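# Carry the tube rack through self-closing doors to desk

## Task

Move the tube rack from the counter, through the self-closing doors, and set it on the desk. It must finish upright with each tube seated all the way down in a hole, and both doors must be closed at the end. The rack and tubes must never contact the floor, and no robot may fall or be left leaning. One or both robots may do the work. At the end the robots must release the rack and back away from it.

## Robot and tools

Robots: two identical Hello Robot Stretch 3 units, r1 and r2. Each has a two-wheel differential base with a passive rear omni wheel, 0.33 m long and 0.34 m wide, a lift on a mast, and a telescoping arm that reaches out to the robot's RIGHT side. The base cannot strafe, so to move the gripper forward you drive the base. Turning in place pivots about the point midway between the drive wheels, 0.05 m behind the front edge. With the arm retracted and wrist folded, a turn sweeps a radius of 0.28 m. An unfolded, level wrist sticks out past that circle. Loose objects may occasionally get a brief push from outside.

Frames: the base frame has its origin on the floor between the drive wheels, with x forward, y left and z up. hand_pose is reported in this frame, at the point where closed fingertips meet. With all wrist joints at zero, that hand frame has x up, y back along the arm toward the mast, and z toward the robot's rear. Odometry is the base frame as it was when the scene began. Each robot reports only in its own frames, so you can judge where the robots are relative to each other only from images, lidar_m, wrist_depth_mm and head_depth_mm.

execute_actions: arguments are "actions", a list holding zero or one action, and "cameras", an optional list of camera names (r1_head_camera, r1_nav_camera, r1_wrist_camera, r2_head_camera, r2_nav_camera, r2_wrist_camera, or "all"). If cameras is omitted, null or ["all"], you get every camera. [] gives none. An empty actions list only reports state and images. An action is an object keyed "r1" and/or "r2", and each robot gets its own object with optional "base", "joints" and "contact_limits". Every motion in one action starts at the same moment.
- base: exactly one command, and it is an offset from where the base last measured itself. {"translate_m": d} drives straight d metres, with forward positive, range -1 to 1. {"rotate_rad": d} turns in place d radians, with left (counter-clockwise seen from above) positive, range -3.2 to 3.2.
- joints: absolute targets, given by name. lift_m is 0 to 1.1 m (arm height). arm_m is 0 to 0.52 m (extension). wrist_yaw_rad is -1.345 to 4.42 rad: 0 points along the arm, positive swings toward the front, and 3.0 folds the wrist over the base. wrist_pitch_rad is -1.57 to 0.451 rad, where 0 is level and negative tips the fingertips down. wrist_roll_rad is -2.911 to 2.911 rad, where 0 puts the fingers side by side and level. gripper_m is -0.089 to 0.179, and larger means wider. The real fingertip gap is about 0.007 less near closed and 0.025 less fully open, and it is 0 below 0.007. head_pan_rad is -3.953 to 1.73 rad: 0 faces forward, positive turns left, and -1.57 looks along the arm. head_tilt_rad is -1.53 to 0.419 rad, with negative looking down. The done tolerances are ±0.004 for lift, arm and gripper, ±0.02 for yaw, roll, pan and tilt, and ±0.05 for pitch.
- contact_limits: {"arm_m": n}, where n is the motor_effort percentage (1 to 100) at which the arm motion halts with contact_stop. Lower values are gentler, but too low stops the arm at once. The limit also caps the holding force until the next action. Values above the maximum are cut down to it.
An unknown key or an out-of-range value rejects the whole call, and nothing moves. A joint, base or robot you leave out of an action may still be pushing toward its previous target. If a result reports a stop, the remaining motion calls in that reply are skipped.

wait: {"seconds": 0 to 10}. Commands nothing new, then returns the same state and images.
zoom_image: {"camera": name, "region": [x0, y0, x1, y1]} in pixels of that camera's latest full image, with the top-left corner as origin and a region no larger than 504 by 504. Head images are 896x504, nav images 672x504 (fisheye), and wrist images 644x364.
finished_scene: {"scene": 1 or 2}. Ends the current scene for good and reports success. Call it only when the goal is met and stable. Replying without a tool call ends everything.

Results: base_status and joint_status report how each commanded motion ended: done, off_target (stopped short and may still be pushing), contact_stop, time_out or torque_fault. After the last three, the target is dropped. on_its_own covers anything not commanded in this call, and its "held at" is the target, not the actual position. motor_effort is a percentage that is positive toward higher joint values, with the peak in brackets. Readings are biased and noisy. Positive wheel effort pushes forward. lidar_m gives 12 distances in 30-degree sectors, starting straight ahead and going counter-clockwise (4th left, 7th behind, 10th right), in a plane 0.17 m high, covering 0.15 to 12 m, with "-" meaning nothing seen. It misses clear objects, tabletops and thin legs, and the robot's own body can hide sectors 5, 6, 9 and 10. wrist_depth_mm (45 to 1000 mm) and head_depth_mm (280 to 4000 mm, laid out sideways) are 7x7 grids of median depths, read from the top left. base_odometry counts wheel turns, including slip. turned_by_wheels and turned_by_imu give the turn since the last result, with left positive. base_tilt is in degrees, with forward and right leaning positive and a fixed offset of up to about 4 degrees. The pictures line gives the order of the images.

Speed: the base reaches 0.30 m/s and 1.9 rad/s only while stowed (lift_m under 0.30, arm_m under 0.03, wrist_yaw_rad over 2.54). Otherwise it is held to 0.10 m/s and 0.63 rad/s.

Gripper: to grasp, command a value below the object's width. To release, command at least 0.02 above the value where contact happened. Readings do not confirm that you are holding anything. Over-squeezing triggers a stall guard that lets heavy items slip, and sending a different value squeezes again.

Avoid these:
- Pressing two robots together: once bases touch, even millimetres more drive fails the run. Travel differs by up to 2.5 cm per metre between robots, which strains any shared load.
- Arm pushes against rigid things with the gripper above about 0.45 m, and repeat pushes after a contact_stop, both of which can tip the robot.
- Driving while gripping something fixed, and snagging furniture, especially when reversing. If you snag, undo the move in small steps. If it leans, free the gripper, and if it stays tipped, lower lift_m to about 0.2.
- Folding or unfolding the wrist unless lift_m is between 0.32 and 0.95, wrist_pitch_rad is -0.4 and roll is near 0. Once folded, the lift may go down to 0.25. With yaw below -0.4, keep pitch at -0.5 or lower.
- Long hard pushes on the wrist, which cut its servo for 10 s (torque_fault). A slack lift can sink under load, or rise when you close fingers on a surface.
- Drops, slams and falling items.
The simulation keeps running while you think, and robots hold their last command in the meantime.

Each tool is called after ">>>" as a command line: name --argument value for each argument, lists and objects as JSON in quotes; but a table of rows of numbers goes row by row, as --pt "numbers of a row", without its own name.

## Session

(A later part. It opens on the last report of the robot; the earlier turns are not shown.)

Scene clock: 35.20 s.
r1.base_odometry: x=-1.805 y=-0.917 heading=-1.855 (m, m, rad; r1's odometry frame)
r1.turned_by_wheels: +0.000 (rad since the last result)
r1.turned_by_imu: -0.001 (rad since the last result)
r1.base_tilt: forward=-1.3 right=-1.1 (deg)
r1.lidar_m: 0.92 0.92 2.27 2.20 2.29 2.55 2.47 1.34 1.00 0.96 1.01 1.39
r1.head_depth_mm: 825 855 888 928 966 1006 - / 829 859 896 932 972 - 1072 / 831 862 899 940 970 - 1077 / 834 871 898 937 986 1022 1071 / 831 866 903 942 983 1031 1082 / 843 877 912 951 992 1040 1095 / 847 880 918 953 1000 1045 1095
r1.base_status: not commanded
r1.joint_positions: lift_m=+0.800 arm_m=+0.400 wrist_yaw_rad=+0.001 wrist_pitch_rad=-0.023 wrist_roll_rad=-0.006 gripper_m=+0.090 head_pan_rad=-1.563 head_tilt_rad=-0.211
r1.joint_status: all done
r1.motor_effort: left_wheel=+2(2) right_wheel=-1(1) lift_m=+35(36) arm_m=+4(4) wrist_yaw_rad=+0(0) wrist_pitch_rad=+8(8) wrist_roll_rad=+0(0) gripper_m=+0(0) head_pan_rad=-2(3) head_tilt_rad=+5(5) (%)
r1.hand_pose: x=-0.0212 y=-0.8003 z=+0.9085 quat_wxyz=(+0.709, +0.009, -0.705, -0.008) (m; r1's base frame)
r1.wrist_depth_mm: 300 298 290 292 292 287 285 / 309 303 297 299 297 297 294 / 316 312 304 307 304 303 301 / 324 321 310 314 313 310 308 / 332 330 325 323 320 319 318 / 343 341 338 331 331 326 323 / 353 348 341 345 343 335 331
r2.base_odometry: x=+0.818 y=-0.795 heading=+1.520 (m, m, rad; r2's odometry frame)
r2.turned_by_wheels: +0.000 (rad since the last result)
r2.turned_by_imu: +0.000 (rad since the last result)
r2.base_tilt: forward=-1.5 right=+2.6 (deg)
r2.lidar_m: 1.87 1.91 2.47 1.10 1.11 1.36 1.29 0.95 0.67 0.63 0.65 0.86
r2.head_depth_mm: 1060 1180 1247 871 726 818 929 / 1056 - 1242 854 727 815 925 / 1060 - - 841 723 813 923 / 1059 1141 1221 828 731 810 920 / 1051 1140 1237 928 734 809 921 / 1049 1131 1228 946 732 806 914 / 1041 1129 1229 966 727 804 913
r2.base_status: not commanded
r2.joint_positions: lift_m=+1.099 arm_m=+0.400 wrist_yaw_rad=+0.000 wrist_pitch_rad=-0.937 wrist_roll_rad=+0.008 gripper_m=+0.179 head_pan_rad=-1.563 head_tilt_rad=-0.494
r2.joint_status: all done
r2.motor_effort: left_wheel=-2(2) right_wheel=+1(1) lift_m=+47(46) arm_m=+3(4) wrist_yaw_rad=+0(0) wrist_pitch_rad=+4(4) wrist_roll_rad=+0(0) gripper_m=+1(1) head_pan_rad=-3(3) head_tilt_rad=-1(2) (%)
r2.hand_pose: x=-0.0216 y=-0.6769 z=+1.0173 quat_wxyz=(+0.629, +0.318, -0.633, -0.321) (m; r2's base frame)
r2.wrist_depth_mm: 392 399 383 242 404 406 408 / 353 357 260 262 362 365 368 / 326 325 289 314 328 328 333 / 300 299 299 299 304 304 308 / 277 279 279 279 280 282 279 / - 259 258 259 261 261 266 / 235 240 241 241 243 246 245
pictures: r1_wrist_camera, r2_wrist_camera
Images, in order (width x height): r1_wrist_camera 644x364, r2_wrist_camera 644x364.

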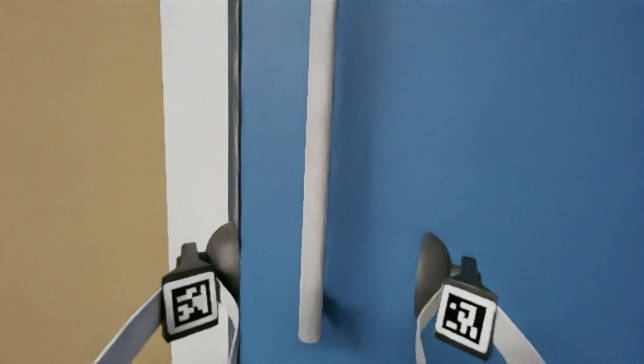

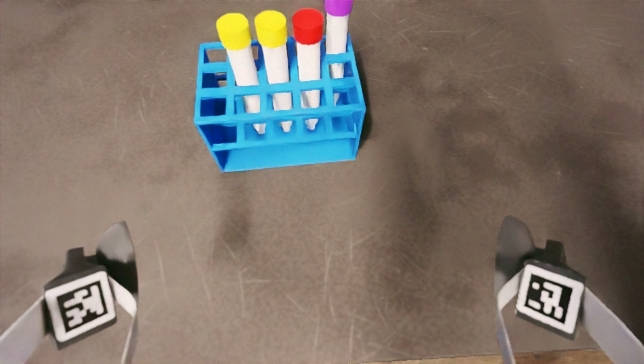

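>>> execute_actions --actions '[{"r1":{"base":{"translate_m":0.01},"joints":{"arm_m":0.52}},"r2":{"base":{"translate_m":0.017},"joints":{"arm_m":0.52,"wrist_pitch_rad":-0.75,"wrist_yaw_rad":0.1}}}]' --cameras '["r1_wrist_camera","r2_wrist_camera"]'

Scene clock: 38.37 s.
r1.base_odometry: x=-1.807 y=-0.927 heading=-1.855 (m, m, rad; r1's odometry frame)
r1.turned_by_wheels: +0.000 (rad since the last result)
r1.turned_by_imu: -0.001 (rad since the last result)
r1.base_tilt: forward=-1.2 right=-1.1 (deg)
r1.lidar_m: 1.65 0.91 2.26 2.20 2.30 2.56 2.48 1.34 1.00 0.96 1.01 1.39
r1.head_depth_mm: 824 858 893 926 968 1008 - / 827 860 895 931 967 1030 1064 / 832 866 895 930 961 1037 1073 / 833 867 904 939 973 1025 1074 / 834 866 902 943 984 1032 1084 / 845 878 909 949 997 1043 1091 / 848 878 916 953 998 1049 1095
r1.base_status: done
r1.joint_positions: lift_m=+0.800 arm_m=+0.520 wrist_yaw_rad=+0.001 wrist_pitch_rad=-0.023 wrist_roll_rad=-0.006 gripper_m=+0.090 head_pan_rad=-1.563 head_tilt_rad=-0.211
r1.joint_status: all done
r1.motor_effort: left_wheel=+2(5) right_wheel=+0(4) lift_m=+35(35) arm_m=+4(4) wrist_yaw_rad=+0(0) wrist_pitch_rad=+7(7) wrist_roll_rad=+0(1) gripper_m=+0(0) head_pan_rad=-2(2) head_tilt_rad=+5(5) (%)
r1.hand_pose: x=-0.0213 y=-0.9203 z=+0.9086 quat_wxyz=(+0.709, +0.009, -0.705, -0.008) (m; r1's base frame)
r1.wrist_depth_mm: 184 172 184 120 180 179 177 / 190 176 188 124 184 184 181 / 195 181 193 190 189 188 186 / 200 186 199 194 195 193 190 / 207 190 203 137 199 198 196 / 212 196 209 140 205 203 201 / 219 202 215 212 212 208 207
r2.base_odometry: x=+0.819 y=-0.778 heading=+1.520 (m, m, rad; r2's odometry frame)
r2.turned_by_wheels: +0.000 (rad since the last result)
r2.turned_by_imu: +0.000 (rad since the last result)
r2.base_tilt: forward=-1.5 right=+2.6 (deg)
r2.lidar_m: 1.85 1.89 2.45 1.10 1.10 1.38 1.30 0.95 0.67 0.63 0.65 0.86
r2.head_depth_mm: 1055 1178 1251 872 727 817 923 / 1060 1160 1239 885 723 813 924 / 1053 - 1221 836 723 811 920 / 1060 1135 1222 838 729 810 916 / 1049 1132 1235 933 731 809 915 / 1044 1127 1224 943 732 805 911 / 1041 1126 1222 965 729 803 910
r2.base_status: done
r2.joint_positions: lift_m=+1.099 arm_m=+0.520 wrist_yaw_rad=+0.099 wrist_pitch_rad=-0.766 wrist_roll_rad=+0.008 gripper_m=+0.179 head_pan_rad=-1.563 head_tilt_rad=-0.494
r2.joint_status: all done
r2.motor_effort: left_wheel=-2(2) right_wheel=+1(6) lift_m=+47(47) arm_m=+4(3) wrist_yaw_rad=+1(2) wrist_pitch_rad=+9(9) wrist_roll_rad=+0(0) gripper_m=+1(1) head_pan_rad=-3(3) head_tilt_rad=-1(1) (%)
r2.hand_pose: x=-0.0050 y=-0.8318 z=+1.0431 quat_wxyz=(+0.666, +0.296, -0.644, -0.233) (m; r2's base frame)
r2.wrist_depth_mm: 533 535 539 530 538 525 527 / 456 465 461 470 465 473 471 / 400 400 410 406 403 406 407 / 350 355 355 354 360 359 361 / 315 318 316 315 305 319 323 / - 284 254 181 245 288 293 / 249 259 217 228 215 262 258
pictures: r1_wrist_camera, r2_wrist_camera
Images, in order (width x height): r1_wrist_camera 644x364, r2_wrist_camera 644x364.

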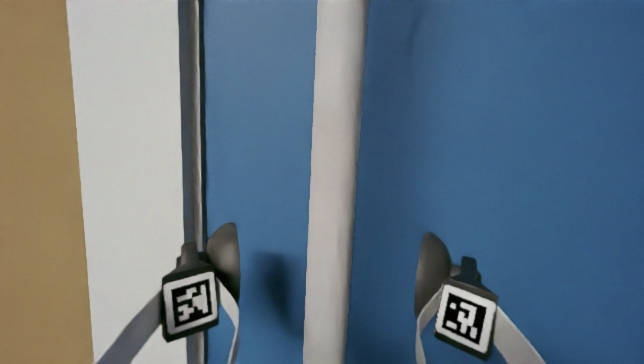

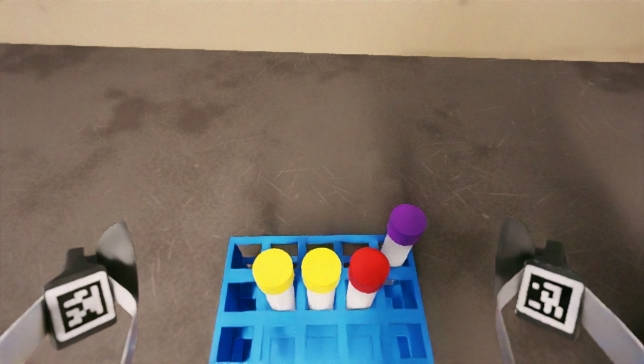

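>>> execute_actions --actions '[{"r1":{"joints":{"gripper_m":-0.025}},"r2":{"joints":{"lift_m":1.0}}}]' --cameras '["r1_wrist_camera","r2_wrist_camera","r2_head_camera"]'

Scene clock: 40.23 s.
r1.base_odometry: x=-1.807 y=-0.927 heading=-1.855 (m, m, rad; r1's odometry frame)
r1.turned_by_wheels: +0.000 (rad since the last result)
r1.turned_by_imu: -0.001 (rad since the last result)
r1.base_tilt: forward=-1.3 right=-1.0 (deg)
r1.lidar_m: 1.65 0.91 2.27 2.19 2.28 2.55 2.48 1.34 0.99 0.96 1.00 1.39
r1.head_depth_mm: 823 851 888 925 966 1003 - / 826 857 889 927 964 1028 1065 / 831 860 893 930 958 1031 1063 / 831 861 900 942 969 1021 1069 / 836 871 900 943 982 1031 1082 / 843 878 912 950 992 1036 1089 / 846 881 917 953 996 1045 1094
r1.base_status: not commanded
r1.joint_positions: lift_m=+0.800 arm_m=+0.520 wrist_yaw_rad=+0.000 wrist_pitch_rad=-0.022 wrist_roll_rad=-0.006 gripper_m=-0.024 head_pan_rad=-1.563 head_tilt_rad=-0.211
r1.joint_status: all done
r1.motor_effort: left_wheel=+1(2) right_wheel=+0(1) lift_m=+35(35) arm_m=+1(5) wrist_yaw_rad=+0(1) wrist_pitch_rad=+7(7) wrist_roll_rad=+1(0) gripper_m=-16(92) head_pan_rad=-2(2) head_tilt_rad=+6(5) (%)
r1.hand_pose: x=-0.0214 y=-0.9205 z=+0.9088 quat_wxyz=(+0.709, +0.008, -0.705, -0.008) (m; r1's base frame)
r1.wrist_depth_mm: 183 171 179 116 176 174 174 / 190 176 184 119 180 179 178 / 194 181 188 126 185 184 182 / 200 185 193 190 190 188 187 / 205 191 198 130 195 193 192 / 211 196 204 130 200 198 197 / 219 203 211 139 209 205 202
r2.base_odometry: x=+0.819 y=-0.778 heading=+1.520 (m, m, rad; r2's odometry frame)
r2.turned_by_wheels: +0.000 (rad since the last result)
r2.turned_by_imu: +0.000 (rad since the last result)
r2.base_tilt: forward=-1.5 right=+2.7 (deg)
r2.lidar_m: 1.85 1.89 2.45 1.10 1.10 1.38 1.30 0.95 0.67 0.63 0.65 0.86
r2.head_depth_mm: 1069 1159 - 864 728 813 926 / 1067 1142 1258 881 727 815 925 / 1060 1143 - 841 726 812 922 / 1053 1138 1226 835 731 810 917 / 1055 1140 1235 932 733 809 917 / 1048 1130 1230 951 729 805 910 / 1044 1125 1226 966 728 802 913
r2.base_status: not commanded
r2.joint_positions: lift_m=+1.004 arm_m=+0.520 wrist_yaw_rad=+0.099 wrist_pitch_rad=-0.725 wrist_roll_rad=+0.008 gripper_m=+0.179 head_pan_rad=-1.563 head_tilt_rad=-0.494
r2.joint_status: lift_m contact_stop (moved -0.095 of -0.099)
r2.on_its_own: lift_m is slack since a contact_stop, until your next command for it (your +1.000 is given up)
r2.motor_effort: left_wheel=-3(4) right_wheel=+2(4) lift_m=+31(37) arm_m=+4(3) wrist_yaw_rad=+1(1) wrist_pitch_rad=-14(19) wrist_roll_rad=+0(0) gripper_m=+0(0) head_pan_rad=-3(3) head_tilt_rad=-2(1) (%)
r2.hand_pose: x=-0.0043 y=-0.8395 z=+0.9551 quat_wxyz=(+0.670, +0.282, -0.650, -0.219) (m; r2's base frame)
r2.wrist_depth_mm: 406 420 405 410 409 415 419 / 342 339 337 340 337 339 343 / 285 283 289 284 121 280 288 / 249 250 92 94 94 251 249 / 220 221 121 123 134 221 223 / - 125 124 125 125 133 201 / 176 127 148 112 137 133 176
pictures: r1_wrist_camera, r2_head_camera (sideways: a quarter turn clockwise sets it upright), r2_wrist_camera
Images, in order (width x height): r1_wrist_camera 644x364, r2_head_camera 896x504, r2_wrist_camera 644x364.

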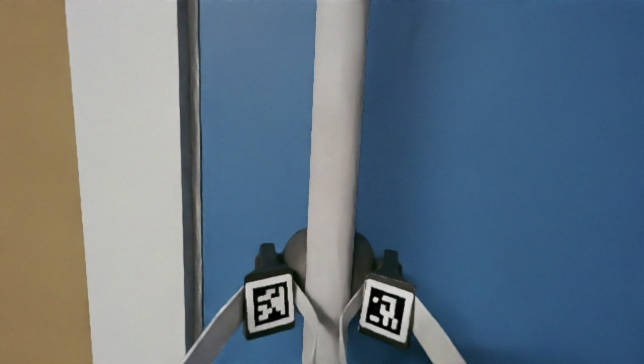

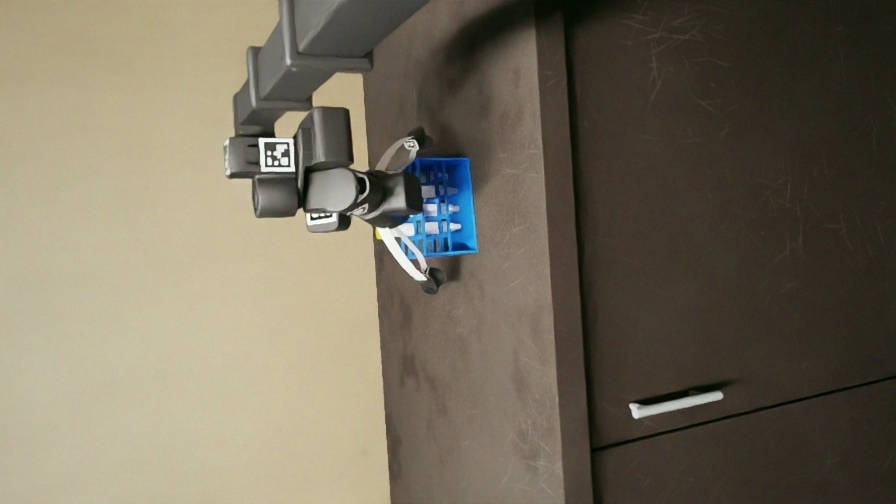

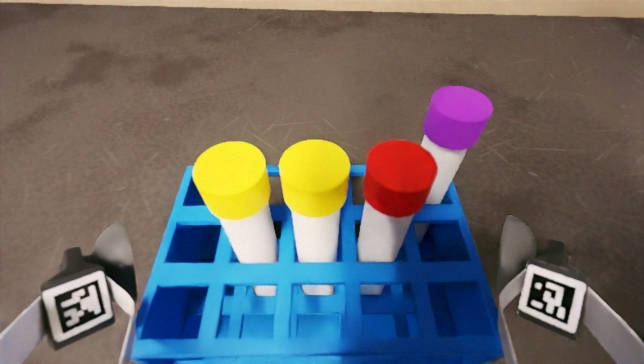

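>>> execute_actions --actions '[{"r1":{"base":{"translate_m":-0.018},"joints":{"arm_m":0.40}},"r2":{"joints":{"lift_m":1.1}}}]' --cameras '[]'

>>> execute_actions --actions '[{"r1":{"base":{"translate_m":-0.037},"joints":{"arm_m":0.28}},"r2":{"base":{"rotate_rad":0.74},"joints":{"wrist_yaw_rad":0.0}}}]' --cameras '["r1_wrist_camera"]'

>>> execute_actions --actions '[{"r1":{"base":{"translate_m":-0.05},"joints":{"arm_m":0.175}},"r2":{"base":{"translate_m":-0.085},"joints":{"arm_m":0.5}}}]' --cameras '[]'

>>> execute_actions --actions '[{"r1":{"base":{"translate_m":-0.06},"joints":{"arm_m":0.078}},"r2":{"base":{"rotate_rad":-0.643},"joints":{"wrist_pitch_rad":-0.93}}}]' --cameras '["r1_wrist_camera","r2_wrist_camera"]'

Scene clock: 43.33 s.
r1.base_odometry: x=-1.802 y=-0.909 heading=-1.855 (m, m, rad; r1's odometry frame)
r1.turned_by_wheels: +0.000 (rad since the last result)
r1.turned_by_imu: -0.001 (rad since the last result)
r1.base_tilt: forward=-1.1 right=-1.1 (deg)
r1.lidar_m: 1.67 0.93 2.27 2.19 2.29 2.54 2.46 1.34 0.90 0.83 1.00 1.39
r1.head_depth_mm: 741 771 798 839 874 909 - / 732 761 793 825 863 - 953 / 724 753 778 811 845 - 944 / 718 745 777 813 845 886 934 / 833 864 897 942 981 1029 1082 / 841 876 911 947 995 1040 1090 / 845 881 914 955 1002 1048 1101
r1.base_status: done
r1.joint_positions: lift_m=+0.800 arm_m=+0.400 wrist_yaw_rad=+0.006 wrist_pitch_rad=-0.023 wrist_roll_rad=-0.006 gripper_m=-0.024 head_pan_rad=-1.563 head_tilt_rad=-0.211
r1.joint_status: all done
r1.motor_effort: left_wheel=+3(13) right_wheel=-3(15) lift_m=+35(35) arm_m=-5(8) wrist_yaw_rad=-5(25) wrist_pitch_rad=+8(8) wrist_roll_rad=+1(0) gripper_m=-16(19) head_pan_rad=-2(2) head_tilt_rad=+5(6) (%)
r1.hand_pose: x=-0.0198 y=-0.8010 z=+0.9084 quat_wxyz=(+0.709, +0.011, -0.705, -0.006) (m; r1's base frame)
r1.wrist_depth_mm: 301 296 172 117 182 188 193 / 309 305 177 123 186 193 198 / 317 314 181 126 191 198 205 / 326 321 186 127 197 204 210 / 336 329 191 129 203 210 217 / 343 341 195 130 211 216 224 / 354 350 203 205 217 223 231
r2.base_odometry: x=+0.819 y=-0.778 heading=+1.520 (m, m, rad; r2's odometry frame)
r2.turned_by_wheels: +0.000 (rad since the last result)
r2.turned_by_imu: +0.000 (rad since the last result)
r2.base_tilt: forward=-1.5 right=+2.8 (deg)
r2.lidar_m: 1.85 1.88 2.45 1.12 1.12 1.38 1.30 0.95 0.67 0.63 0.65 0.86
r2.head_depth_mm: 1059 1177 1237 869 727 815 928 / 1061 1157 1238 887 727 812 925 / 1059 - 1217 837 723 811 925 / 1056 1137 1224 842 731 809 916 / 1050 1131 1236 931 732 807 917 / 1047 1132 1228 945 728 802 915 / 1038 1123 1219 964 728 802 910
r2.base_status: not commanded
r2.joint_positions: lift_m=+1.099 arm_m=+0.520 wrist_yaw_rad=+0.099 wrist_pitch_rad=-0.760 wrist_roll_rad=+0.008 gripper_m=+0.179 head_pan_rad=-1.563 head_tilt_rad=-0.494
r2.joint_status: all done
r2.motor_effort: left_wheel=-2(4) right_wheel=+2(2) lift_m=+47(47) arm_m=+2(3) wrist_yaw_rad=+2(1) wrist_pitch_rad=+5(14) wrist_roll_rad=+0(0) gripper_m=+0(0) head_pan_rad=-3(3) head_tilt_rad=-1(0) (%)
r2.hand_pose: x=-0.0049 y=-0.8330 z=+1.0441 quat_wxyz=(+0.667, +0.293, -0.645, -0.231) (m; r2's base frame)
r2.wrist_depth_mm: 542 530 535 528 530 531 517 / 461 469 475 466 478 469 470 / 404 408 403 405 409 410 409 / 355 351 356 358 359 358 361 / 317 320 316 318 305 325 317 / 292 285 241 182 250 287 295 / 251 261 222 226 229 263 258
pictures: none
No camera images: the call's "cameras" was empty. Leave "cameras" out to get every camera's image.

Scene clock: 45.77 s.
r1.base_odometry: x=-1.792 y=-0.874 heading=-1.854 (m, m, rad; r1's odometry frame)
r1.turned_by_wheels: +0.000 (rad since the last result)
r1.turned_by_imu: +0.000 (rad since the last result)
r1.base_tilt: forward=-1.3 right=-1.1 (deg)
r1.lidar_m: 1.02 1.10 2.27 2.20 2.29 2.49 2.43 1.34 0.81 0.70 1.01 1.39
r1.head_depth_mm: 659 683 712 744 778 817 - / 638 664 693 720 752 784 - / 622 647 674 699 730 754 - / 606 630 652 679 709 736 775 / 819 852 896 929 974 1021 1071 / 843 874 908 949 990 1040 1093 / 846 879 916 951 996 1050 1102
r1.base_status: done
r1.joint_positions: lift_m=+0.800 arm_m=+0.280 wrist_yaw_rad=+0.015 wrist_pitch_rad=-0.025 wrist_roll_rad=-0.006 gripper_m=-0.024 head_pan_rad=-1.563 head_tilt_rad=-0.211
r1.joint_status: all done
r1.motor_effort: left_wheel=+5(17) right_wheel=-6(22) lift_m=+35(35) arm_m=-5(8) wrist_yaw_rad=-11(45) wrist_pitch_rad=+8(9) wrist_roll_rad=+0(0) gripper_m=-17(22) head_pan_rad=-2(2) head_tilt_rad=+5(5) (%)
r1.hand_pose: x=-0.0175 y=-0.6809 z=+0.9080 quat_wxyz=(+0.709, +0.015, -0.705, -0.004) (m; r1's base frame)
r1.wrist_depth_mm: 419 409 167 120 191 204 220 / 429 420 171 121 195 211 228 / 438 433 176 124 202 218 236 / 453 445 182 127 207 226 246 / 465 460 186 129 215 233 253 / 479 473 189 130 226 241 263 / 488 481 199 206 232 250 275
r2.base_odometry: x=+0.819 y=-0.778 heading=+2.260 (m, m, rad; r2's odometry frame)
r2.turned_by_wheels: +0.740 (rad since the last result)
r2.turned_by_imu: +0.750 (rad since the last result)
r2.base_tilt: forward=-1.5 right=+2.7 (deg)
r2.lidar_m: 2.02 3.10 1.10 1.44 1.31 1.30 0.78 0.64 0.63 0.70 1.87 1.85
r2.head_depth_mm: 1099 1216 1257 867 734 819 902 / 1181 1273 1349 819 820 911 1021 / 1283 - 1309 900 915 1028 1220 / 1380 1505 1630 972 1032 1188 1324 / 1510 1659 1843 1066 1190 1545 1349 / 1659 1852 2088 2311 2198 1675 1353 / 1775 1892 2011 2127 2138 1694 1364
r2.base_status: done
r2.joint_positions: lift_m=+1.099 arm_m=+0.520 wrist_yaw_rad=-0.001 wrist_pitch_rad=-0.760 wrist_roll_rad=+0.007 gripper_m=+0.179 head_pan_rad=-1.563 head_tilt_rad=-0.494
r2.joint_status: all done
r2.motor_effort: left_wheel=-2(12) right_wheel=+1(8) lift_m=+46(47) arm_m=+3(4) wrist_yaw_rad=+2(7) wrist_pitch_rad=+5(6) wrist_roll_rad=+1(1) gripper_m=+1(0) head_pan_rad=-2(3) head_tilt_rad=+0(2) (%)
r2.hand_pose: x=-0.0217 y=-0.8339 z=+1.0442 quat_wxyz=(+0.654, +0.261, -0.659, -0.264) (m; r2's base frame)
r2.wrist_depth_mm: - - - 560 572 562 518 / - - 470 467 479 482 480 / - 404 401 409 409 405 415 / - 364 353 357 355 261 361 / - 523 314 318 310 225 319 / - - 289 287 276 213 294 / - - - 262 252 202 257
pictures: r1_wrist_camera
Images, in order (width x height): r1_wrist_camera 644x364.

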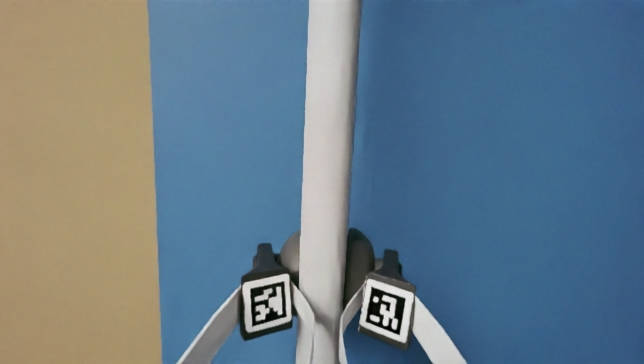

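Scene clock: 48.17 s.
r1.base_odometry: x=-1.778 y=-0.826 heading=-1.854 (m, m, rad; r1's odometry frame)
r1.turned_by_wheels: +0.000 (rad since the last result)
r1.turned_by_imu: -0.001 (rad since the last result)
r1.base_tilt: forward=-1.2 right=-1.0 (deg)
r1.lidar_m: 1.11 1.85 2.27 2.20 2.30 2.44 2.37 1.34 0.73 0.59 1.00 1.39
r1.head_depth_mm: 584 608 633 663 697 731 766 / 557 580 603 630 659 691 721 / 534 554 576 600 625 654 - / 511 530 550 574 598 622 647 / 498 517 540 567 957 1005 1056 / 834 867 906 941 988 1039 1088 / 848 877 914 953 999 1044 1094
r1.base_status: done
r1.joint_positions: lift_m=+0.800 arm_m=+0.175 wrist_yaw_rad=+0.044 wrist_pitch_rad=-0.027 wrist_roll_rad=-0.006 gripper_m=-0.024 head_pan_rad=-1.563 head_tilt_rad=-0.211
r1.joint_status: all done
r1.on_its_own: wrist_yaw_rad is held at +0.044, not at your +0.000, by its stall guard, which is not easing now
r1.motor_effort: left_wheel=+3(12) right_wheel=-1(21) lift_m=+35(35) arm_m=-4(8) wrist_yaw_rad=+0(52) wrist_pitch_rad=+10(9) wrist_roll_rad=+1(0) gripper_m=-18(22) head_pan_rad=-2(2) head_tilt_rad=+6(4) (%)
r1.hand_pose: x=-0.0102 y=-0.5756 z=+0.9076 quat_wxyz=(+0.709, +0.025, -0.704, +0.006) (m; r1's base frame)
r1.wrist_depth_mm: 532 157 165 118 198 221 249 / 542 160 168 175 204 229 258 / 558 550 173 127 210 237 269 / 576 567 178 128 218 244 283 / 587 579 182 130 227 256 293 / 617 591 185 132 241 267 308 / 630 615 196 171 243 278 322
r2.base_odometry: x=+0.873 y=-0.843 heading=+2.260 (m, m, rad; r2's odometry frame)
r2.turned_by_wheels: +0.000 (rad since the last result)
r2.turned_by_imu: +0.000 (rad since the last result)
r2.base_tilt: forward=-1.5 right=+2.7 (deg)
r2.lidar_m: 2.09 3.23 1.18 1.39 1.25 1.23 0.71 0.58 0.58 0.64 1.01 1.92
r2.head_depth_mm: 1052 1168 1214 867 673 740 824 / 1138 1217 1285 820 736 830 932 / 1222 - 1313 848 830 936 1067 / 1328 1445 1559 916 942 1076 1257 / 1439 1588 1770 997 1083 1263 1342 / 1594 1755 1983 1108 2032 1669 1359 / 1759 1917 2068 2197 2190 1691 1357
r2.base_status: done
r2.joint_positions: lift_m=+1.099 arm_m=+0.500 wrist_yaw_rad=+0.000 wrist_pitch_rad=-0.760 wrist_roll_rad=+0.007 gripper_m=+0.179 head_pan_rad=-1.563 head_tilt_rad=-0.494
r2.joint_status: all done
r2.motor_effort: left_wheel=-2(6) right_wheel=+1(3) lift_m=+46(46) arm_m=-3(2) wrist_yaw_rad=+1(1) wrist_pitch_rad=+5(5) wrist_roll_rad=+1(1) gripper_m=+1(1) head_pan_rad=-2(3) head_tilt_rad=-1(1) (%)
r2.hand_pose: x=-0.0217 y=-0.8145 z=+1.0441 quat_wxyz=(+0.654, +0.261, -0.659, -0.264) (m; r2's base frame)
r2.wrist_depth_mm: - - 576 567 552 536 492 / - 483 472 475 476 483 480 / 415 402 403 402 409 406 412 / - 354 353 360 253 364 360 / - 319 313 318 228 318 321 / - 294 286 288 237 214 291 / - - 262 260 254 253 258
pictures: none
No camera images: the call's "cameras" was empty. Leave "cameras" out to get every camera's image.

Scene clock: 50.33 s.
r1.base_odometry: x=-1.761 y=-0.768 heading=-1.854 (m, m, rad; r1's odometry frame)
r1.turned_by_wheels: +0.000 (rad since the last result)
r1.turned_by_imu: -0.001 (rad since the last result)
r1.base_tilt: forward=-1.3 right=-1.0 (deg)
r1.lidar_m: 1.11 1.91 2.27 2.20 2.29 2.39 2.32 1.34 0.65 0.48 0.99 1.39
r1.head_depth_mm: 514 537 561 589 617 653 689 / 481 500 522 545 571 599 630 / 451 468 484 506 527 551 482 / 424 440 452 474 494 514 532 / 400 414 429 447 467 488 514 / 820 860 896 937 988 1024 1082 / 843 876 914 951 998 1043 1094
r1.base_status: done
r1.joint_positions: lift_m=+0.800 arm_m=+0.078 wrist_yaw_rad=+0.049 wrist_pitch_rad=-0.027 wrist_roll_rad=-0.006 gripper_m=-0.024 head_pan_rad=-1.563 head_tilt_rad=-0.211
r1.joint_status: all done
r1.on_its_own: wrist_yaw_rad is held at +0.044, not at your +0.000, by its stall guard, which is not easing now
r1.motor_effort: left_wheel=+3(9) right_wheel=-2(14) lift_m=+35(35) arm_m=-6(9) wrist_yaw_rad=-3(34) wrist_pitch_rad=+9(9) wrist_roll_rad=+0(0) gripper_m=-17(19) head_pan_rad=-3(3) head_tilt_rad=+5(5) (%)
r1.hand_pose: x=-0.0091 y=-0.4786 z=+0.9074 quat_wxyz=(+0.709, +0.027, -0.704, +0.007) (m; r1's base frame)
r1.wrist_depth_mm: 635 146 160 117 210 248 301 / 643 151 164 175 217 257 318 / 666 155 169 127 224 269 332 / 681 159 173 128 233 279 353 / 695 164 178 130 244 292 374 / 731 169 179 132 264 309 398 / 737 175 192 138 261 323 422
r2.base_odometry: x=+0.873 y=-0.843 heading=+1.617 (m, m, rad; r2's odometry frame)
r2.turned_by_wheels: -0.643 (rad since the last result)
r2.turned_by_imu: -0.652 (rad since the last result)
r2.base_tilt: forward=-1.5 right=+2.6 (deg)
r2.lidar_m: 1.92 2.00 2.79 1.23 3.22 1.28 1.23 0.79 0.59 0.58 0.61 0.86
r2.head_depth_mm: 984 1096 1155 868 659 715 807 / 999 1087 1173 878 666 723 822 / 1006 - 1215 900 673 733 836 / 1007 1088 1194 907 682 742 844 / 1015 1093 1202 928 691 751 858 / 1019 1105 1201 947 697 756 869 / 1032 1113 1215 901 706 774 882
r2.base_status: done
r2.joint_positions: lift_m=+1.099 arm_m=+0.500 wrist_yaw_rad=+0.000 wrist_pitch_rad=-0.936 wrist_roll_rad=+0.007 gripper_m=+0.179 head_pan_rad=-1.563 head_tilt_rad=-0.494
r2.joint_status: all done
r2.motor_effort: left_wheel=+2(8) right_wheel=-2(7) lift_m=+47(46) arm_m=-3(2) wrist_yaw_rad=-1(0) wrist_pitch_rad=+3(5) wrist_roll_rad=+1(1) gripper_m=+0(1) head_pan_rad=-3(3) head_tilt_rad=-1(2) (%)
r2.hand_pose: x=-0.0216 y=-0.7778 z=+1.0174 quat_wxyz=(+0.629, +0.318, -0.633, -0.321) (m; r2's base frame)
r2.wrist_depth_mm: 392 394 399 400 405 401 408 / 353 356 356 362 364 360 368 / 324 323 326 329 333 333 331 / 299 297 300 297 300 304 302 / 273 281 278 280 277 281 280 / - 258 259 261 261 261 262 / 236 240 241 243 241 245 239
pictures: r1_wrist_camera, r2_wrist_camera
Images, in order (width x height): r1_wrist_camera 644x364, r2_wrist_camera 644x364.

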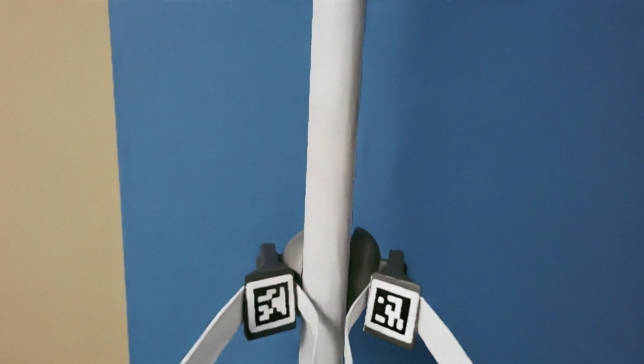

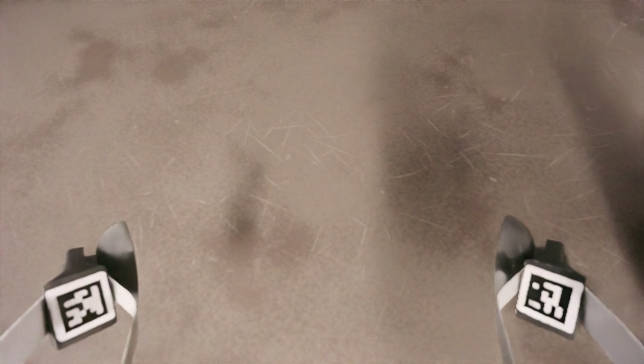

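>>> execute_actions --actions '[{"r1":{"base":{"translate_m":-0.05},"joints":{"arm_m":0.01}},"r2":{"joints":{"head_pan_rad":-1.0}}}]' --cameras '["r2_head_camera","r2_nav_camera"]'

Scene clock: 52.23 s.
r1.base_odometry: x=-1.747 y=-0.720 heading=-1.854 (m, m, rad; r1's odometry frame)
r1.turned_by_wheels: +0.000 (rad since the last result)
r1.turned_by_imu: -0.001 (rad since the last result)
r1.base_tilt: forward=-1.2 right=-1.0 (deg)
r1.lidar_m: 1.17 1.97 2.27 2.20 2.30 2.33 2.26 1.34 0.60 0.40 0.99 1.38
r1.head_depth_mm: 463 484 507 534 561 593 629 / 423 441 460 481 503 530 558 / 390 405 412 348 365 383 483 / 361 373 382 403 418 436 455 / 336 347 359 372 387 401 419 / 324 339 361 926 970 1027 1084 / 841 866 908 944 985 1039 1092
r1.base_status: done
r1.joint_positions: lift_m=+0.800 arm_m=+0.011 wrist_yaw_rad=+0.040 wrist_pitch_rad=-0.028 wrist_roll_rad=-0.006 gripper_m=-0.024 head_pan_rad=-1.563 head_tilt_rad=-0.211
r1.joint_status: all done
r1.on_its_own: wrist_yaw_rad is held at +0.044, not at your +0.000, by its stall guard, which is not easing now
r1.motor_effort: left_wheel=+2(6) right_wheel=+0(8) lift_m=+35(35) arm_m=-6(10) wrist_yaw_rad=+4(20) wrist_pitch_rad=+9(9) wrist_roll_rad=+0(0) gripper_m=-18(18) head_pan_rad=-2(2) head_tilt_rad=+4(5) (%)
r1.hand_pose: x=-0.0114 y=-0.4108 z=+0.9073 quat_wxyz=(+0.709, +0.024, -0.704, +0.004) (m; r1's base frame)
r1.wrist_depth_mm: 681 137 156 116 221 280 376 / 703 139 160 119 230 291 400 / 723 143 165 126 238 308 430 / 739 149 169 185 247 322 463 / 762 153 173 130 261 341 503 / 802 157 173 130 290 361 539 / 807 161 187 136 275 386 595
r2.base_odometry: x=+0.873 y=-0.843 heading=+1.617 (m, m, rad; r2's odometry frame)
r2.turned_by_wheels: +0.000 (rad since the last result)
r2.turned_by_imu: +0.000 (rad since the last result)
r2.base_tilt: forward=-1.6 right=+2.6 (deg)
r2.lidar_m: 1.92 2.01 2.78 1.29 3.22 1.28 1.24 0.78 0.59 0.58 0.61 0.87
r2.head_depth_mm: 1020 1098 1166 867 663 715 796 / 1086 1167 1256 836 707 777 885 / 1156 1251 1324 818 776 873 996 / 1236 1340 1431 911 859 977 1150 / 1324 1446 1569 931 964 1118 1298 / 1431 1579 1773 1009 1101 1321 1356 / 1555 1733 1968 2165 2137 1706 1368
r2.base_status: not commanded
r2.joint_positions: lift_m=+1.099 arm_m=+0.500 wrist_yaw_rad=+0.000 wrist_pitch_rad=-0.936 wrist_roll_rad=+0.007 gripper_m=+0.179 head_pan_rad=-1.007 head_tilt_rad=-0.494
r2.joint_status: all done
r2.motor_effort: left_wheel=+2(2) right_wheel=-2(2) lift_m=+46(46) arm_m=-2(3) wrist_yaw_rad=+1(0) wrist_pitch_rad=+3(3) wrist_roll_rad=+1(1) gripper_m=+0(1) head_pan_rad=+3(25) head_tilt_rad=-2(1) (%)
r2.hand_pose: x=-0.0216 y=-0.7778 z=+1.0174 quat_wxyz=(+0.629, +0.318, -0.633, -0.321) (m; r2's base frame)
r2.wrist_depth_mm: 391 396 398 401 399 402 402 / 356 353 358 358 361 362 361 / 325 324 327 330 327 327 333 / 300 300 301 301 301 303 303 / 274 280 278 278 279 284 282 / - 258 258 258 259 260 263 / 234 242 241 242 243 243 238
pictures: r2_head_camera (sideways: a quarter turn clockwise sets it upright), r2_nav_camera (sideways: a quarter turn counterclockwise sets it upright)
Images, in order (width x height): r2_head_camera 896x504, r2_nav_camera 672x504.

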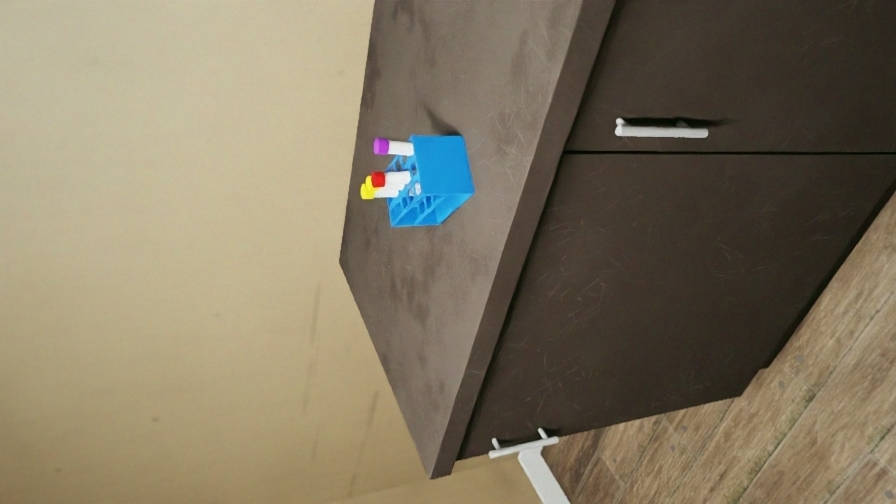

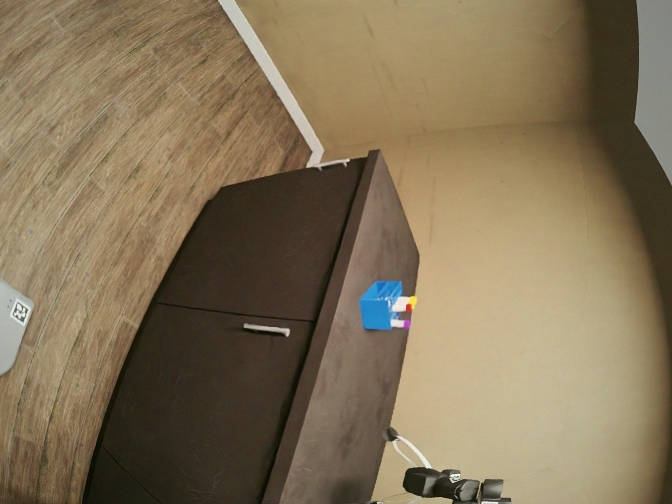

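>>> execute_actions --actions '[{"r1":{"base":{"translate_m":-0.04},"joints":{"wrist_yaw_rad":0.13}},"r2":{"base":{"rotate_rad":-0.197},"joints":{"wrist_pitch_rad":-0.52,"wrist_yaw_rad":-0.43,"arm_m":0.405}}}]' --cameras '[]'

>>> execute_actions --actions '[{"r1":{"base":{"translate_m":-0.045},"joints":{"wrist_yaw_rad":0.28}},"r2":{"base":{"translate_m":0.2},"joints":{"head_pan_rad":-1.4}}}]' --cameras '[]'

>>> execute_actions --actions '[{"r1":{"base":{"translate_m":-0.055},"joints":{"wrist_yaw_rad":0.46}},"r2":{"base":{"translate_m":0.2}}}]' --cameras '["r1_wrist_camera","r2_head_camera"]'

Scene clock: 56.20 s.
r1.base_odometry: x=-1.736 y=-0.682 heading=-1.854 (m, m, rad; r1's odometry frame)
r1.turned_by_wheels: +0.000 (rad since the last result)
r1.turned_by_imu: -0.001 (rad since the last result)
r1.base_tilt: forward=-1.2 right=-1.0 (deg)
r1.lidar_m: 1.19 2.01 2.27 2.20 2.30 2.30 2.23 1.34 0.63 0.41 0.40 1.38
r1.head_depth_mm: 489 513 537 566 596 629 667 / 447 466 487 509 533 560 589 / 410 427 443 462 483 504 530 / 380 394 402 410 422 377 462 / 354 365 373 392 406 421 439 / 331 341 352 364 376 393 413 / 319 336 883 932 982 1033 1089
r1.base_status: done
r1.joint_positions: lift_m=+0.800 arm_m=+0.010 wrist_yaw_rad=+0.182 wrist_pitch_rad=-0.028 wrist_roll_rad=-0.006 gripper_m=-0.024 head_pan_rad=-1.563 head_tilt_rad=-0.211
r1.joint_status: wrist_yaw_rad off_target (ended at +0.182, target +0.130)
r1.on_its_own: wrist_yaw_rad is held at +0.179, not at your +0.130, by its stall guard, which is not easing now
r1.motor_effort: left_wheel=+3(5) right_wheel=-2(8) lift_m=+35(35) arm_m=-3(7) wrist_yaw_rad=-3(28) wrist_pitch_rad=+9(10) wrist_roll_rad=+0(0) gripper_m=-16(21) head_pan_rad=-2(2) head_tilt_rad=+4(5) (%)
r1.hand_pose: x=+0.0249 y=-0.4065 z=+0.9073 quat_wxyz=(+0.707, +0.074, -0.701, +0.055) (m; r1's base frame)
r1.wrist_depth_mm: 802 145 159 115 205 239 287 / 828 150 163 122 212 250 301 / 842 155 167 123 220 259 317 / 869 158 172 125 228 270 335 / 896 162 176 127 238 283 353 / 930 167 178 129 254 296 373 / 986 174 190 168 256 310 395
r2.base_odometry: x=+0.873 y=-0.843 heading=+1.420 (m, m, rad; r2's odometry frame)
r2.turned_by_wheels: -0.197 (rad since the last result)
r2.turned_by_imu: -0.199 (rad since the last result)
r2.base_tilt: forward=-1.4 right=+2.7 (deg)
r2.lidar_m: 1.92 1.92 2.35 3.53 1.37 1.36 1.23 0.98 0.63 0.58 0.58 0.72
r2.head_depth_mm: 976 1050 1133 866 639 686 768 / 1012 1087 1171 884 670 731 825 / 1055 1141 1227 898 705 786 894 / 1100 1195 1294 845 737 844 974 / 1151 1257 1364 841 802 916 1063 / 1205 1318 1427 946 865 997 1205 / 1261 1390 1547 963 940 1104 1296
r2.base_status: done
r2.joint_positions: lift_m=+1.099 arm_m=+0.405 wrist_yaw_rad=-0.429 wrist_pitch_rad=-0.540 wrist_roll_rad=+0.007 gripper_m=+0.179 head_pan_rad=-1.007 head_tilt_rad=-0.494
r2.joint_status: all done
r2.motor_effort: left_wheel=+2(9) right_wheel=-2(7) lift_m=+46(46) arm_m=-3(3) wrist_yaw_rad=+0(2) wrist_pitch_rad=+11(12) wrist_roll_rad=+1(1) gripper_m=+1(1) head_pan_rad=+2(3) head_tilt_rad=-1(1) (%)
r2.hand_pose: x=-0.1079 y=-0.7389 z=+1.0857 quat_wxyz=(+0.623, +0.038, -0.708, -0.330) (m; r2's base frame)
r2.wrist_depth_mm: 442 502 589 687 865 988 852 / 482 541 636 749 781 969 846 / 512 568 584 585 593 579 604 / 472 473 477 476 480 478 483 / 396 404 401 399 399 407 401 / 351 345 343 341 347 349 350 / 292 303 301 299 302 302 300
pictures: none
No camera images: the call's "cameras" was empty. Leave "cameras" out to get every camera's image.

Scene clock: 59.80 s.
r1.base_odometry: x=-1.724 y=-0.639 heading=-1.854 (m, m, rad; r1's odometry frame)
r1.turned_by_wheels: +0.000 (rad since the last result)
r1.turned_by_imu: -0.001 (rad since the last result)
r1.base_tilt: forward=-1.3 right=-1.0 (deg)
r1.lidar_m: 1.95 1.32 2.27 2.20 2.29 2.25 2.18 1.33 0.66 0.42 0.40 1.38
r1.head_depth_mm: 517 542 569 597 629 666 706 / 470 490 512 535 561 590 621 / 431 448 465 485 505 529 554 / 398 412 427 443 460 480 500 / 369 381 388 337 350 425 385 / 344 355 363 378 391 404 419 / 323 332 342 352 365 381 400
r1.base_status: done
r1.joint_positions: lift_m=+0.800 arm_m=+0.010 wrist_yaw_rad=+0.341 wrist_pitch_rad=-0.027 wrist_roll_rad=-0.006 gripper_m=-0.024 head_pan_rad=-1.563 head_tilt_rad=-0.211
r1.joint_status: wrist_yaw_rad off_target (ended at +0.341, target +0.280)
r1.on_its_own: wrist_yaw_rad is held at +0.334, not at your +0.280, by its stall guard, which is not easing now
r1.motor_effort: left_wheel=+3(5) right_wheel=-3(9) lift_m=+35(35) arm_m=-3(3) wrist_yaw_rad=-5(30) wrist_pitch_rad=+9(9) wrist_roll_rad=+0(0) gripper_m=-16(19) head_pan_rad=-2(3) head_tilt_rad=+5(6) (%)
r1.hand_pose: x=+0.0639 y=-0.3960 z=+0.9074 quat_wxyz=(+0.701, +0.129, -0.693, +0.110) (m; r1's base frame)
r1.wrist_depth_mm: - 156 162 115 192 210 236 / - 159 167 121 198 218 245 / - 924 170 121 205 226 253 / - 950 175 124 212 235 263 / - - 180 126 219 244 275 / - - 182 127 231 253 287 / - - 193 201 237 263 301
r2.base_odometry: x=+0.903 y=-0.645 heading=+1.420 (m, m, rad; r2's odometry frame)
r2.turned_by_wheels: +0.000 (rad since the last result)
r2.turned_by_imu: +0.000 (rad since the last result)
r2.base_tilt: forward=-1.5 right=+2.7 (deg)
r2.lidar_m: 1.72 1.73 2.10 3.59 1.52 1.52 1.43 0.93 0.60 0.55 0.55 0.69
r2.head_depth_mm: 966 - 1188 869 636 679 769 / 972 1043 1159 884 639 684 776 / 975 1056 1147 895 644 691 783 / 977 1054 1154 915 649 687 792 / 978 1056 1151 926 657 702 800 / 979 1063 1156 741 660 706 807 / 987 1067 1161 968 660 714 815
r2.base_status: done
r2.joint_positions: lift_m=+1.099 arm_m=+0.405 wrist_yaw_rad=-0.429 wrist_pitch_rad=-0.540 wrist_roll_rad=+0.007 gripper_m=+0.179 head_pan_rad=-1.393 head_tilt_rad=-0.494
r2.joint_status: all done
r2.motor_effort: left_wheel=+2(6) right_wheel=-2(4) lift_m=+47(46) arm_m=-2(3) wrist_yaw_rad=-1(1) wrist_pitch_rad=+11(11) wrist_roll_rad=+1(1) gripper_m=+0(1) head_pan_rad=-3(22) head_tilt_rad=-1(1) (%)
r2.hand_pose: x=-0.1079 y=-0.7389 z=+1.0858 quat_wxyz=(+0.623, +0.038, -0.708, -0.330) (m; r2's base frame)
r2.wrist_depth_mm: 417 473 544 665 812 - 976 / 445 513 585 706 798 768 962 / 479 546 601 597 590 588 588 / 482 477 476 478 477 470 477 / 399 406 399 402 398 407 402 / 353 342 348 343 347 342 350 / 292 301 299 302 305 304 294
pictures: none
No camera images: the call's "cameras" was empty. Leave "cameras" out to get every camera's image.

Scene clock: 63.30 s.
r1.base_odometry: x=-1.708 y=-0.586 heading=-1.854 (m, m, rad; r1's odometry frame)
r1.turned_by_wheels: +0.000 (rad since the last result)
r1.turned_by_imu: -0.001 (rad since the last result)
r1.base_tilt: forward=-1.2 right=-1.1 (deg)
r1.lidar_m: 2.01 1.49 2.27 2.20 2.30 2.19 2.12 1.33 0.70 0.43 0.40 1.38
r1.head_depth_mm: 549 576 602 635 670 710 754 / 495 515 539 564 592 622 655 / 450 468 487 507 530 554 579 / 414 429 444 461 479 499 521 / 383 395 408 423 438 454 472 / 355 366 375 316 334 400 363 / 332 341 347 361 373 384 397
r1.base_status: done
r1.joint_positions: lift_m=+0.800 arm_m=+0.010 wrist_yaw_rad=+0.523 wrist_pitch_rad=-0.027 wrist_roll_rad=-0.006 gripper_m=-0.024 head_pan_rad=-1.563 head_tilt_rad=-0.211
r1.joint_status: wrist_yaw_rad off_target (ended at +0.523, target +0.460)
r1.on_its_own: wrist_yaw_rad is held at +0.516, not at your +0.460, by its stall guard, which is not easing now
r1.motor_effort: left_wheel=+2(6) right_wheel=-4(10) lift_m=+35(35) arm_m=-2(2) wrist_yaw_rad=-6(30) wrist_pitch_rad=+9(10) wrist_roll_rad=+1(0) gripper_m=-17(19) head_pan_rad=-2(2) head_tilt_rad=+5(5) (%)
r1.hand_pose: x=+0.1062 y=-0.3765 z=+0.9074 quat_wxyz=(+0.688, +0.192, -0.678, +0.174) (m; r1's base frame)
r1.wrist_depth_mm: - - 167 114 182 190 200 / - - 171 120 187 196 206 / - - 177 121 193 202 212 / - - 181 123 199 209 221 / - - 185 126 205 216 229 / - - 190 128 212 222 236 / - - 198 204 218 230 243
r2.base_odometry: x=+0.933 y=-0.448 heading=+1.420 (m, m, rad; r2's odometry frame)
r2.turned_by_wheels: +0.000 (rad since the last result)
r2.turned_by_imu: +0.000 (rad since the last result)
r2.base_tilt: forward=-1.5 right=+2.7 (deg)
r2.lidar_m: 1.52 1.53 1.86 3.59 2.85 1.66 1.63 0.88 0.57 0.52 0.52 0.65
r2.head_depth_mm: 936 - 1145 867 613 628 721 / 945 1014 1118 885 620 644 731 / 946 1021 1109 890 627 650 741 / 947 1027 1116 722 634 655 746 / 949 1024 1117 930 643 660 753 / 949 1027 1117 943 651 665 760 / 956 1035 1125 965 659 671 766
r2.base_status: done
r2.joint_positions: lift_m=+1.099 arm_m=+0.405 wrist_yaw_rad=-0.429 wrist_pitch_rad=-0.540 wrist_roll_rad=+0.007 gripper_m=+0.179 head_pan_rad=-1.393 head_tilt_rad=-0.494
r2.joint_status: not commanded
r2.motor_effort: left_wheel=+2(6) right_wheel=-2(3) lift_m=+46(46) arm_m=-2(2) wrist_yaw_rad=+1(0) wrist_pitch_rad=+11(11) wrist_roll_rad=+1(1) gripper_m=+1(1) head_pan_rad=-3(3) head_tilt_rad=-1(0) (%)
r2.hand_pose: x=-0.1079 y=-0.7389 z=+1.0858 quat_wxyz=(+0.623, +0.038, -0.708, -0.330) (m; r2's base frame)
r2.wrist_depth_mm: 395 440 517 607 765 983 - / 416 477 566 671 764 775 774 / 450 523 570 594 595 591 605 / 467 480 473 472 475 470 474 / 395 408 403 395 401 405 398 / 354 343 339 349 343 347 351 / 292 301 301 300 304 300 297
pictures: r1_wrist_camera, r2_head_camera (sideways: a quarter turn clockwise sets it upright)
Images, in order (width x height): r1_wrist_camera 644x364, r2_head_camera 896x504.

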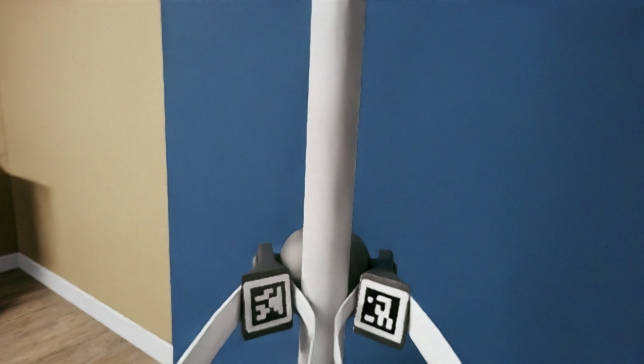

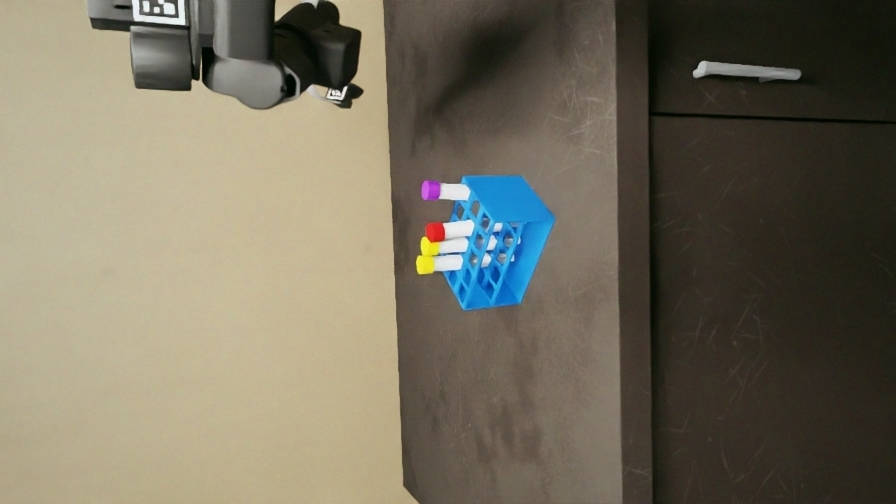

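>>> execute_actions --actions '[{"r1":{"base":{"translate_m":-0.06},"joints":{"wrist_yaw_rad":0.7}},"r2":{"base":{"translate_m":0.207},"joints":{"arm_m":0.396,"wrist_yaw_rad":-0.46,"head_pan_rad":-1.6}}}]' --cameras '["r2_wrist_camera"]'

>>> execute_actions --actions '[{"r1":{"base":{"translate_m":-0.06},"joints":{"wrist_yaw_rad":0.88}},"r2":{"joints":{"wrist_pitch_rad":-0.75}}}]' --cameras '["r1_wrist_camera","r2_wrist_camera"]'

Scene clock: 67.53 s.
r1.base_odometry: x=-1.692 y=-0.528 heading=-1.853 (m, m, rad; r1's odometry frame)
r1.turned_by_wheels: +0.000 (rad since the last result)
r1.turned_by_imu: -0.001 (rad since the last result)
r1.base_tilt: forward=-1.2 right=-1.0 (deg)
r1.lidar_m: 2.07 1.66 2.28 2.20 2.31 2.13 2.06 1.33 0.74 0.44 0.39 1.38
r1.head_depth_mm: 587 614 645 680 720 762 811 / 522 545 569 596 626 657 694 / 471 489 509 530 554 578 608 / 429 445 460 478 496 517 538 / 394 406 420 434 450 467 484 / 364 375 386 398 412 425 439 / 339 347 357 368 308 324 341
r1.base_status: done
r1.joint_positions: lift_m=+0.800 arm_m=+0.010 wrist_yaw_rad=+0.709 wrist_pitch_rad=-0.027 wrist_roll_rad=-0.006 gripper_m=-0.024 head_pan_rad=-1.563 head_tilt_rad=-0.211
r1.joint_status: all done
r1.motor_effort: left_wheel=+3(5) right_wheel=-4(6) lift_m=+35(35) arm_m=-3(3) wrist_yaw_rad=-7(48) wrist_pitch_rad=+9(9) wrist_roll_rad=+0(0) gripper_m=-17(22) head_pan_rad=-2(2) head_tilt_rad=+7(5) (%)
r1.hand_pose: x=+0.1450 y=-0.3491 z=+0.9074 quat_wxyz=(+0.669, +0.254, -0.657, +0.237) (m; r1's base frame)
r1.wrist_depth_mm: - - 174 114 176 177 178 / - - 178 120 181 182 183 / - - 184 123 185 187 188 / - - 188 124 190 192 193 / - - 194 127 195 197 199 / - - 198 128 202 203 204 / - - 207 206 208 208 210
r2.base_odometry: x=+0.964 y=-0.243 heading=+1.420 (m, m, rad; r2's odometry frame)
r2.turned_by_wheels: +0.000 (rad since the last result)
r2.turned_by_imu: +0.000 (rad since the last result)
r2.base_tilt: forward=-1.6 right=+2.6 (deg)
r2.lidar_m: 1.32 1.32 1.61 3.14 1.79 1.82 1.84 0.83 0.53 0.49 0.49 1.36
r2.head_depth_mm: 970 1089 1144 870 613 657 753 / 958 1055 1136 878 621 639 729 / 946 - - 684 626 624 709 / 931 1001 1090 915 635 610 691 / 918 987 1071 927 644 596 671 / 897 968 1047 949 650 583 655 / 880 950 1029 963 658 558 640
r2.base_status: done
r2.joint_positions: lift_m=+1.099 arm_m=+0.396 wrist_yaw_rad=-0.459 wrist_pitch_rad=-0.539 wrist_roll_rad=+0.007 gripper_m=+0.179 head_pan_rad=-1.593 head_tilt_rad=-0.494
r2.joint_status: all done
r2.motor_effort: left_wheel=+2(6) right_wheel=-2(4) lift_m=+46(46) arm_m=-2(2) wrist_yaw_rad=-1(2) wrist_pitch_rad=+11(11) wrist_roll_rad=+1(1) gripper_m=+0(1) head_pan_rad=-3(17) head_tilt_rad=-2(0) (%)
r2.hand_pose: x=-0.1134 y=-0.7273 z=+1.0858 quat_wxyz=(+0.618, +0.028, -0.708, -0.339) (m; r2's base frame)
r2.wrist_depth_mm: 371 418 483 593 729 971 - / 397 451 534 663 783 773 781 / 428 495 564 596 586 597 594 / 458 479 471 475 474 481 475 / 392 409 399 400 404 410 403 / 353 343 342 345 344 345 352 / 292 301 304 302 301 307 296
pictures: r2_wrist_camera
Images, in order (width x height): r2_wrist_camera 644x364.

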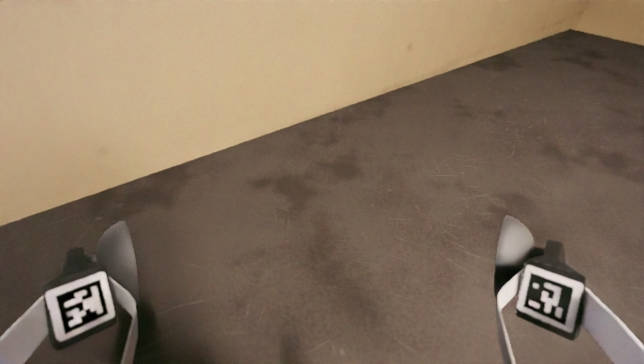

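Scene clock: 69.13 s.
r1.base_odometry: x=-1.675 y=-0.471 heading=-1.853 (m, m, rad; r1's odometry frame)
r1.turned_by_wheels: +0.000 (rad since the last result)
r1.turned_by_imu: +0.000 (rad since the last result)
r1.base_tilt: forward=-1.2 right=-1.1 (deg)
r1.lidar_m: 2.12 1.72 2.28 2.20 2.30 2.07 2.00 1.33 0.79 0.45 0.39 1.38
r1.head_depth_mm: 630 661 696 736 780 827 883 / 552 577 604 632 665 698 737 / 492 511 531 553 578 604 632 / 443 459 475 493 511 532 556 / 404 416 429 443 459 476 494 / 371 381 392 403 417 430 445 / 342 351 360 371 382 392 405
r1.base_status: done
r1.joint_positions: lift_m=+0.800 arm_m=+0.010 wrist_yaw_rad=+0.886 wrist_pitch_rad=-0.027 wrist_roll_rad=-0.006 gripper_m=-0.024 head_pan_rad=-1.563 head_tilt_rad=-0.211
r1.joint_status: all done
r1.motor_effort: left_wheel=+3(7) right_wheel=-4(7) lift_m=+35(35) arm_m=-3(3) wrist_yaw_rad=-5(48) wrist_pitch_rad=+9(9) wrist_roll_rad=+0(0) gripper_m=-18(21) head_pan_rad=-3(2) head_tilt_rad=+5(5) (%)
r1.hand_pose: x=+0.1764 y=-0.3169 z=+0.9074 quat_wxyz=(+0.645, +0.311, -0.633, +0.295) (m; r1's base frame)
r1.wrist_depth_mm: - - 182 115 172 168 164 / - - 187 119 176 171 168 / - - 191 182 180 176 172 / - - 196 127 186 181 175 / - - 204 128 190 185 180 / - - - 130 194 190 184 / - - 215 206 201 195 190
r2.base_odometry: x=+0.964 y=-0.243 heading=+1.420 (m, m, rad; r2's odometry frame)
r2.turned_by_wheels: +0.000 (rad since the last result)
r2.turned_by_imu: +0.000 (rad since the last result)
r2.base_tilt: forward=-1.5 right=+2.8 (deg)
r2.lidar_m: 1.31 1.33 1.61 3.13 1.84 1.82 1.83 0.83 0.54 0.49 0.49 1.36
r2.head_depth_mm: 966 1089 1151 867 612 656 752 / 960 1062 1135 854 619 641 728 / 940 - - 682 626 626 709 / 927 1000 1093 912 634 611 688 / 914 988 1073 927 643 596 673 / 897 973 1046 945 649 584 654 / 883 950 1028 965 658 558 640
r2.base_status: not commanded
r2.joint_positions: lift_m=+1.099 arm_m=+0.396 wrist_yaw_rad=-0.459 wrist_pitch_rad=-0.759 wrist_roll_rad=+0.007 gripper_m=+0.179 head_pan_rad=-1.593 head_tilt_rad=-0.494
r2.joint_status: all done
r2.motor_effort: left_wheel=+2(2) right_wheel=-2(2) lift_m=+46(46) arm_m=-2(1) wrist_yaw_rad=-1(1) wrist_pitch_rad=+5(10) wrist_roll_rad=+1(1) gripper_m=+1(0) head_pan_rad=-3(3) head_tilt_rad=-1(1) (%)
r2.hand_pose: x=-0.0965 y=-0.6930 z=+1.0442 quat_wxyz=(+0.578, +0.105, -0.701, -0.405) (m; r2's base frame)
r2.wrist_depth_mm: 397 458 531 563 569 566 582 / 428 472 476 480 465 483 474 / 402 408 403 408 412 413 408 / 354 353 350 361 359 360 367 / 314 323 316 318 318 326 322 / 295 285 288 288 290 290 290 / 252 261 194 199 257 260 260
pictures: r1_wrist_camera, r2_wrist_camera
Images, in order (width x height): r1_wrist_camera 644x364, r2_wrist_camera 644x364.

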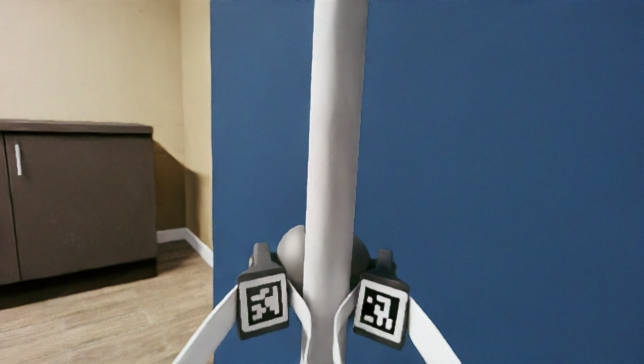

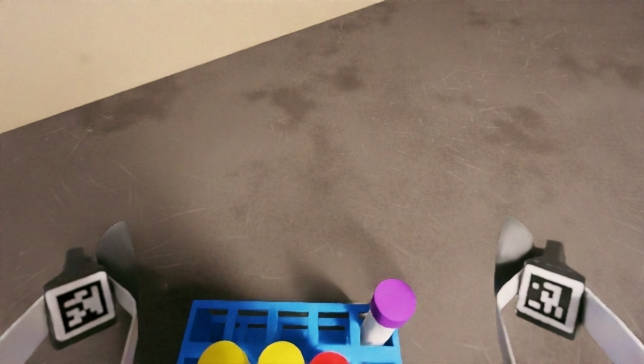

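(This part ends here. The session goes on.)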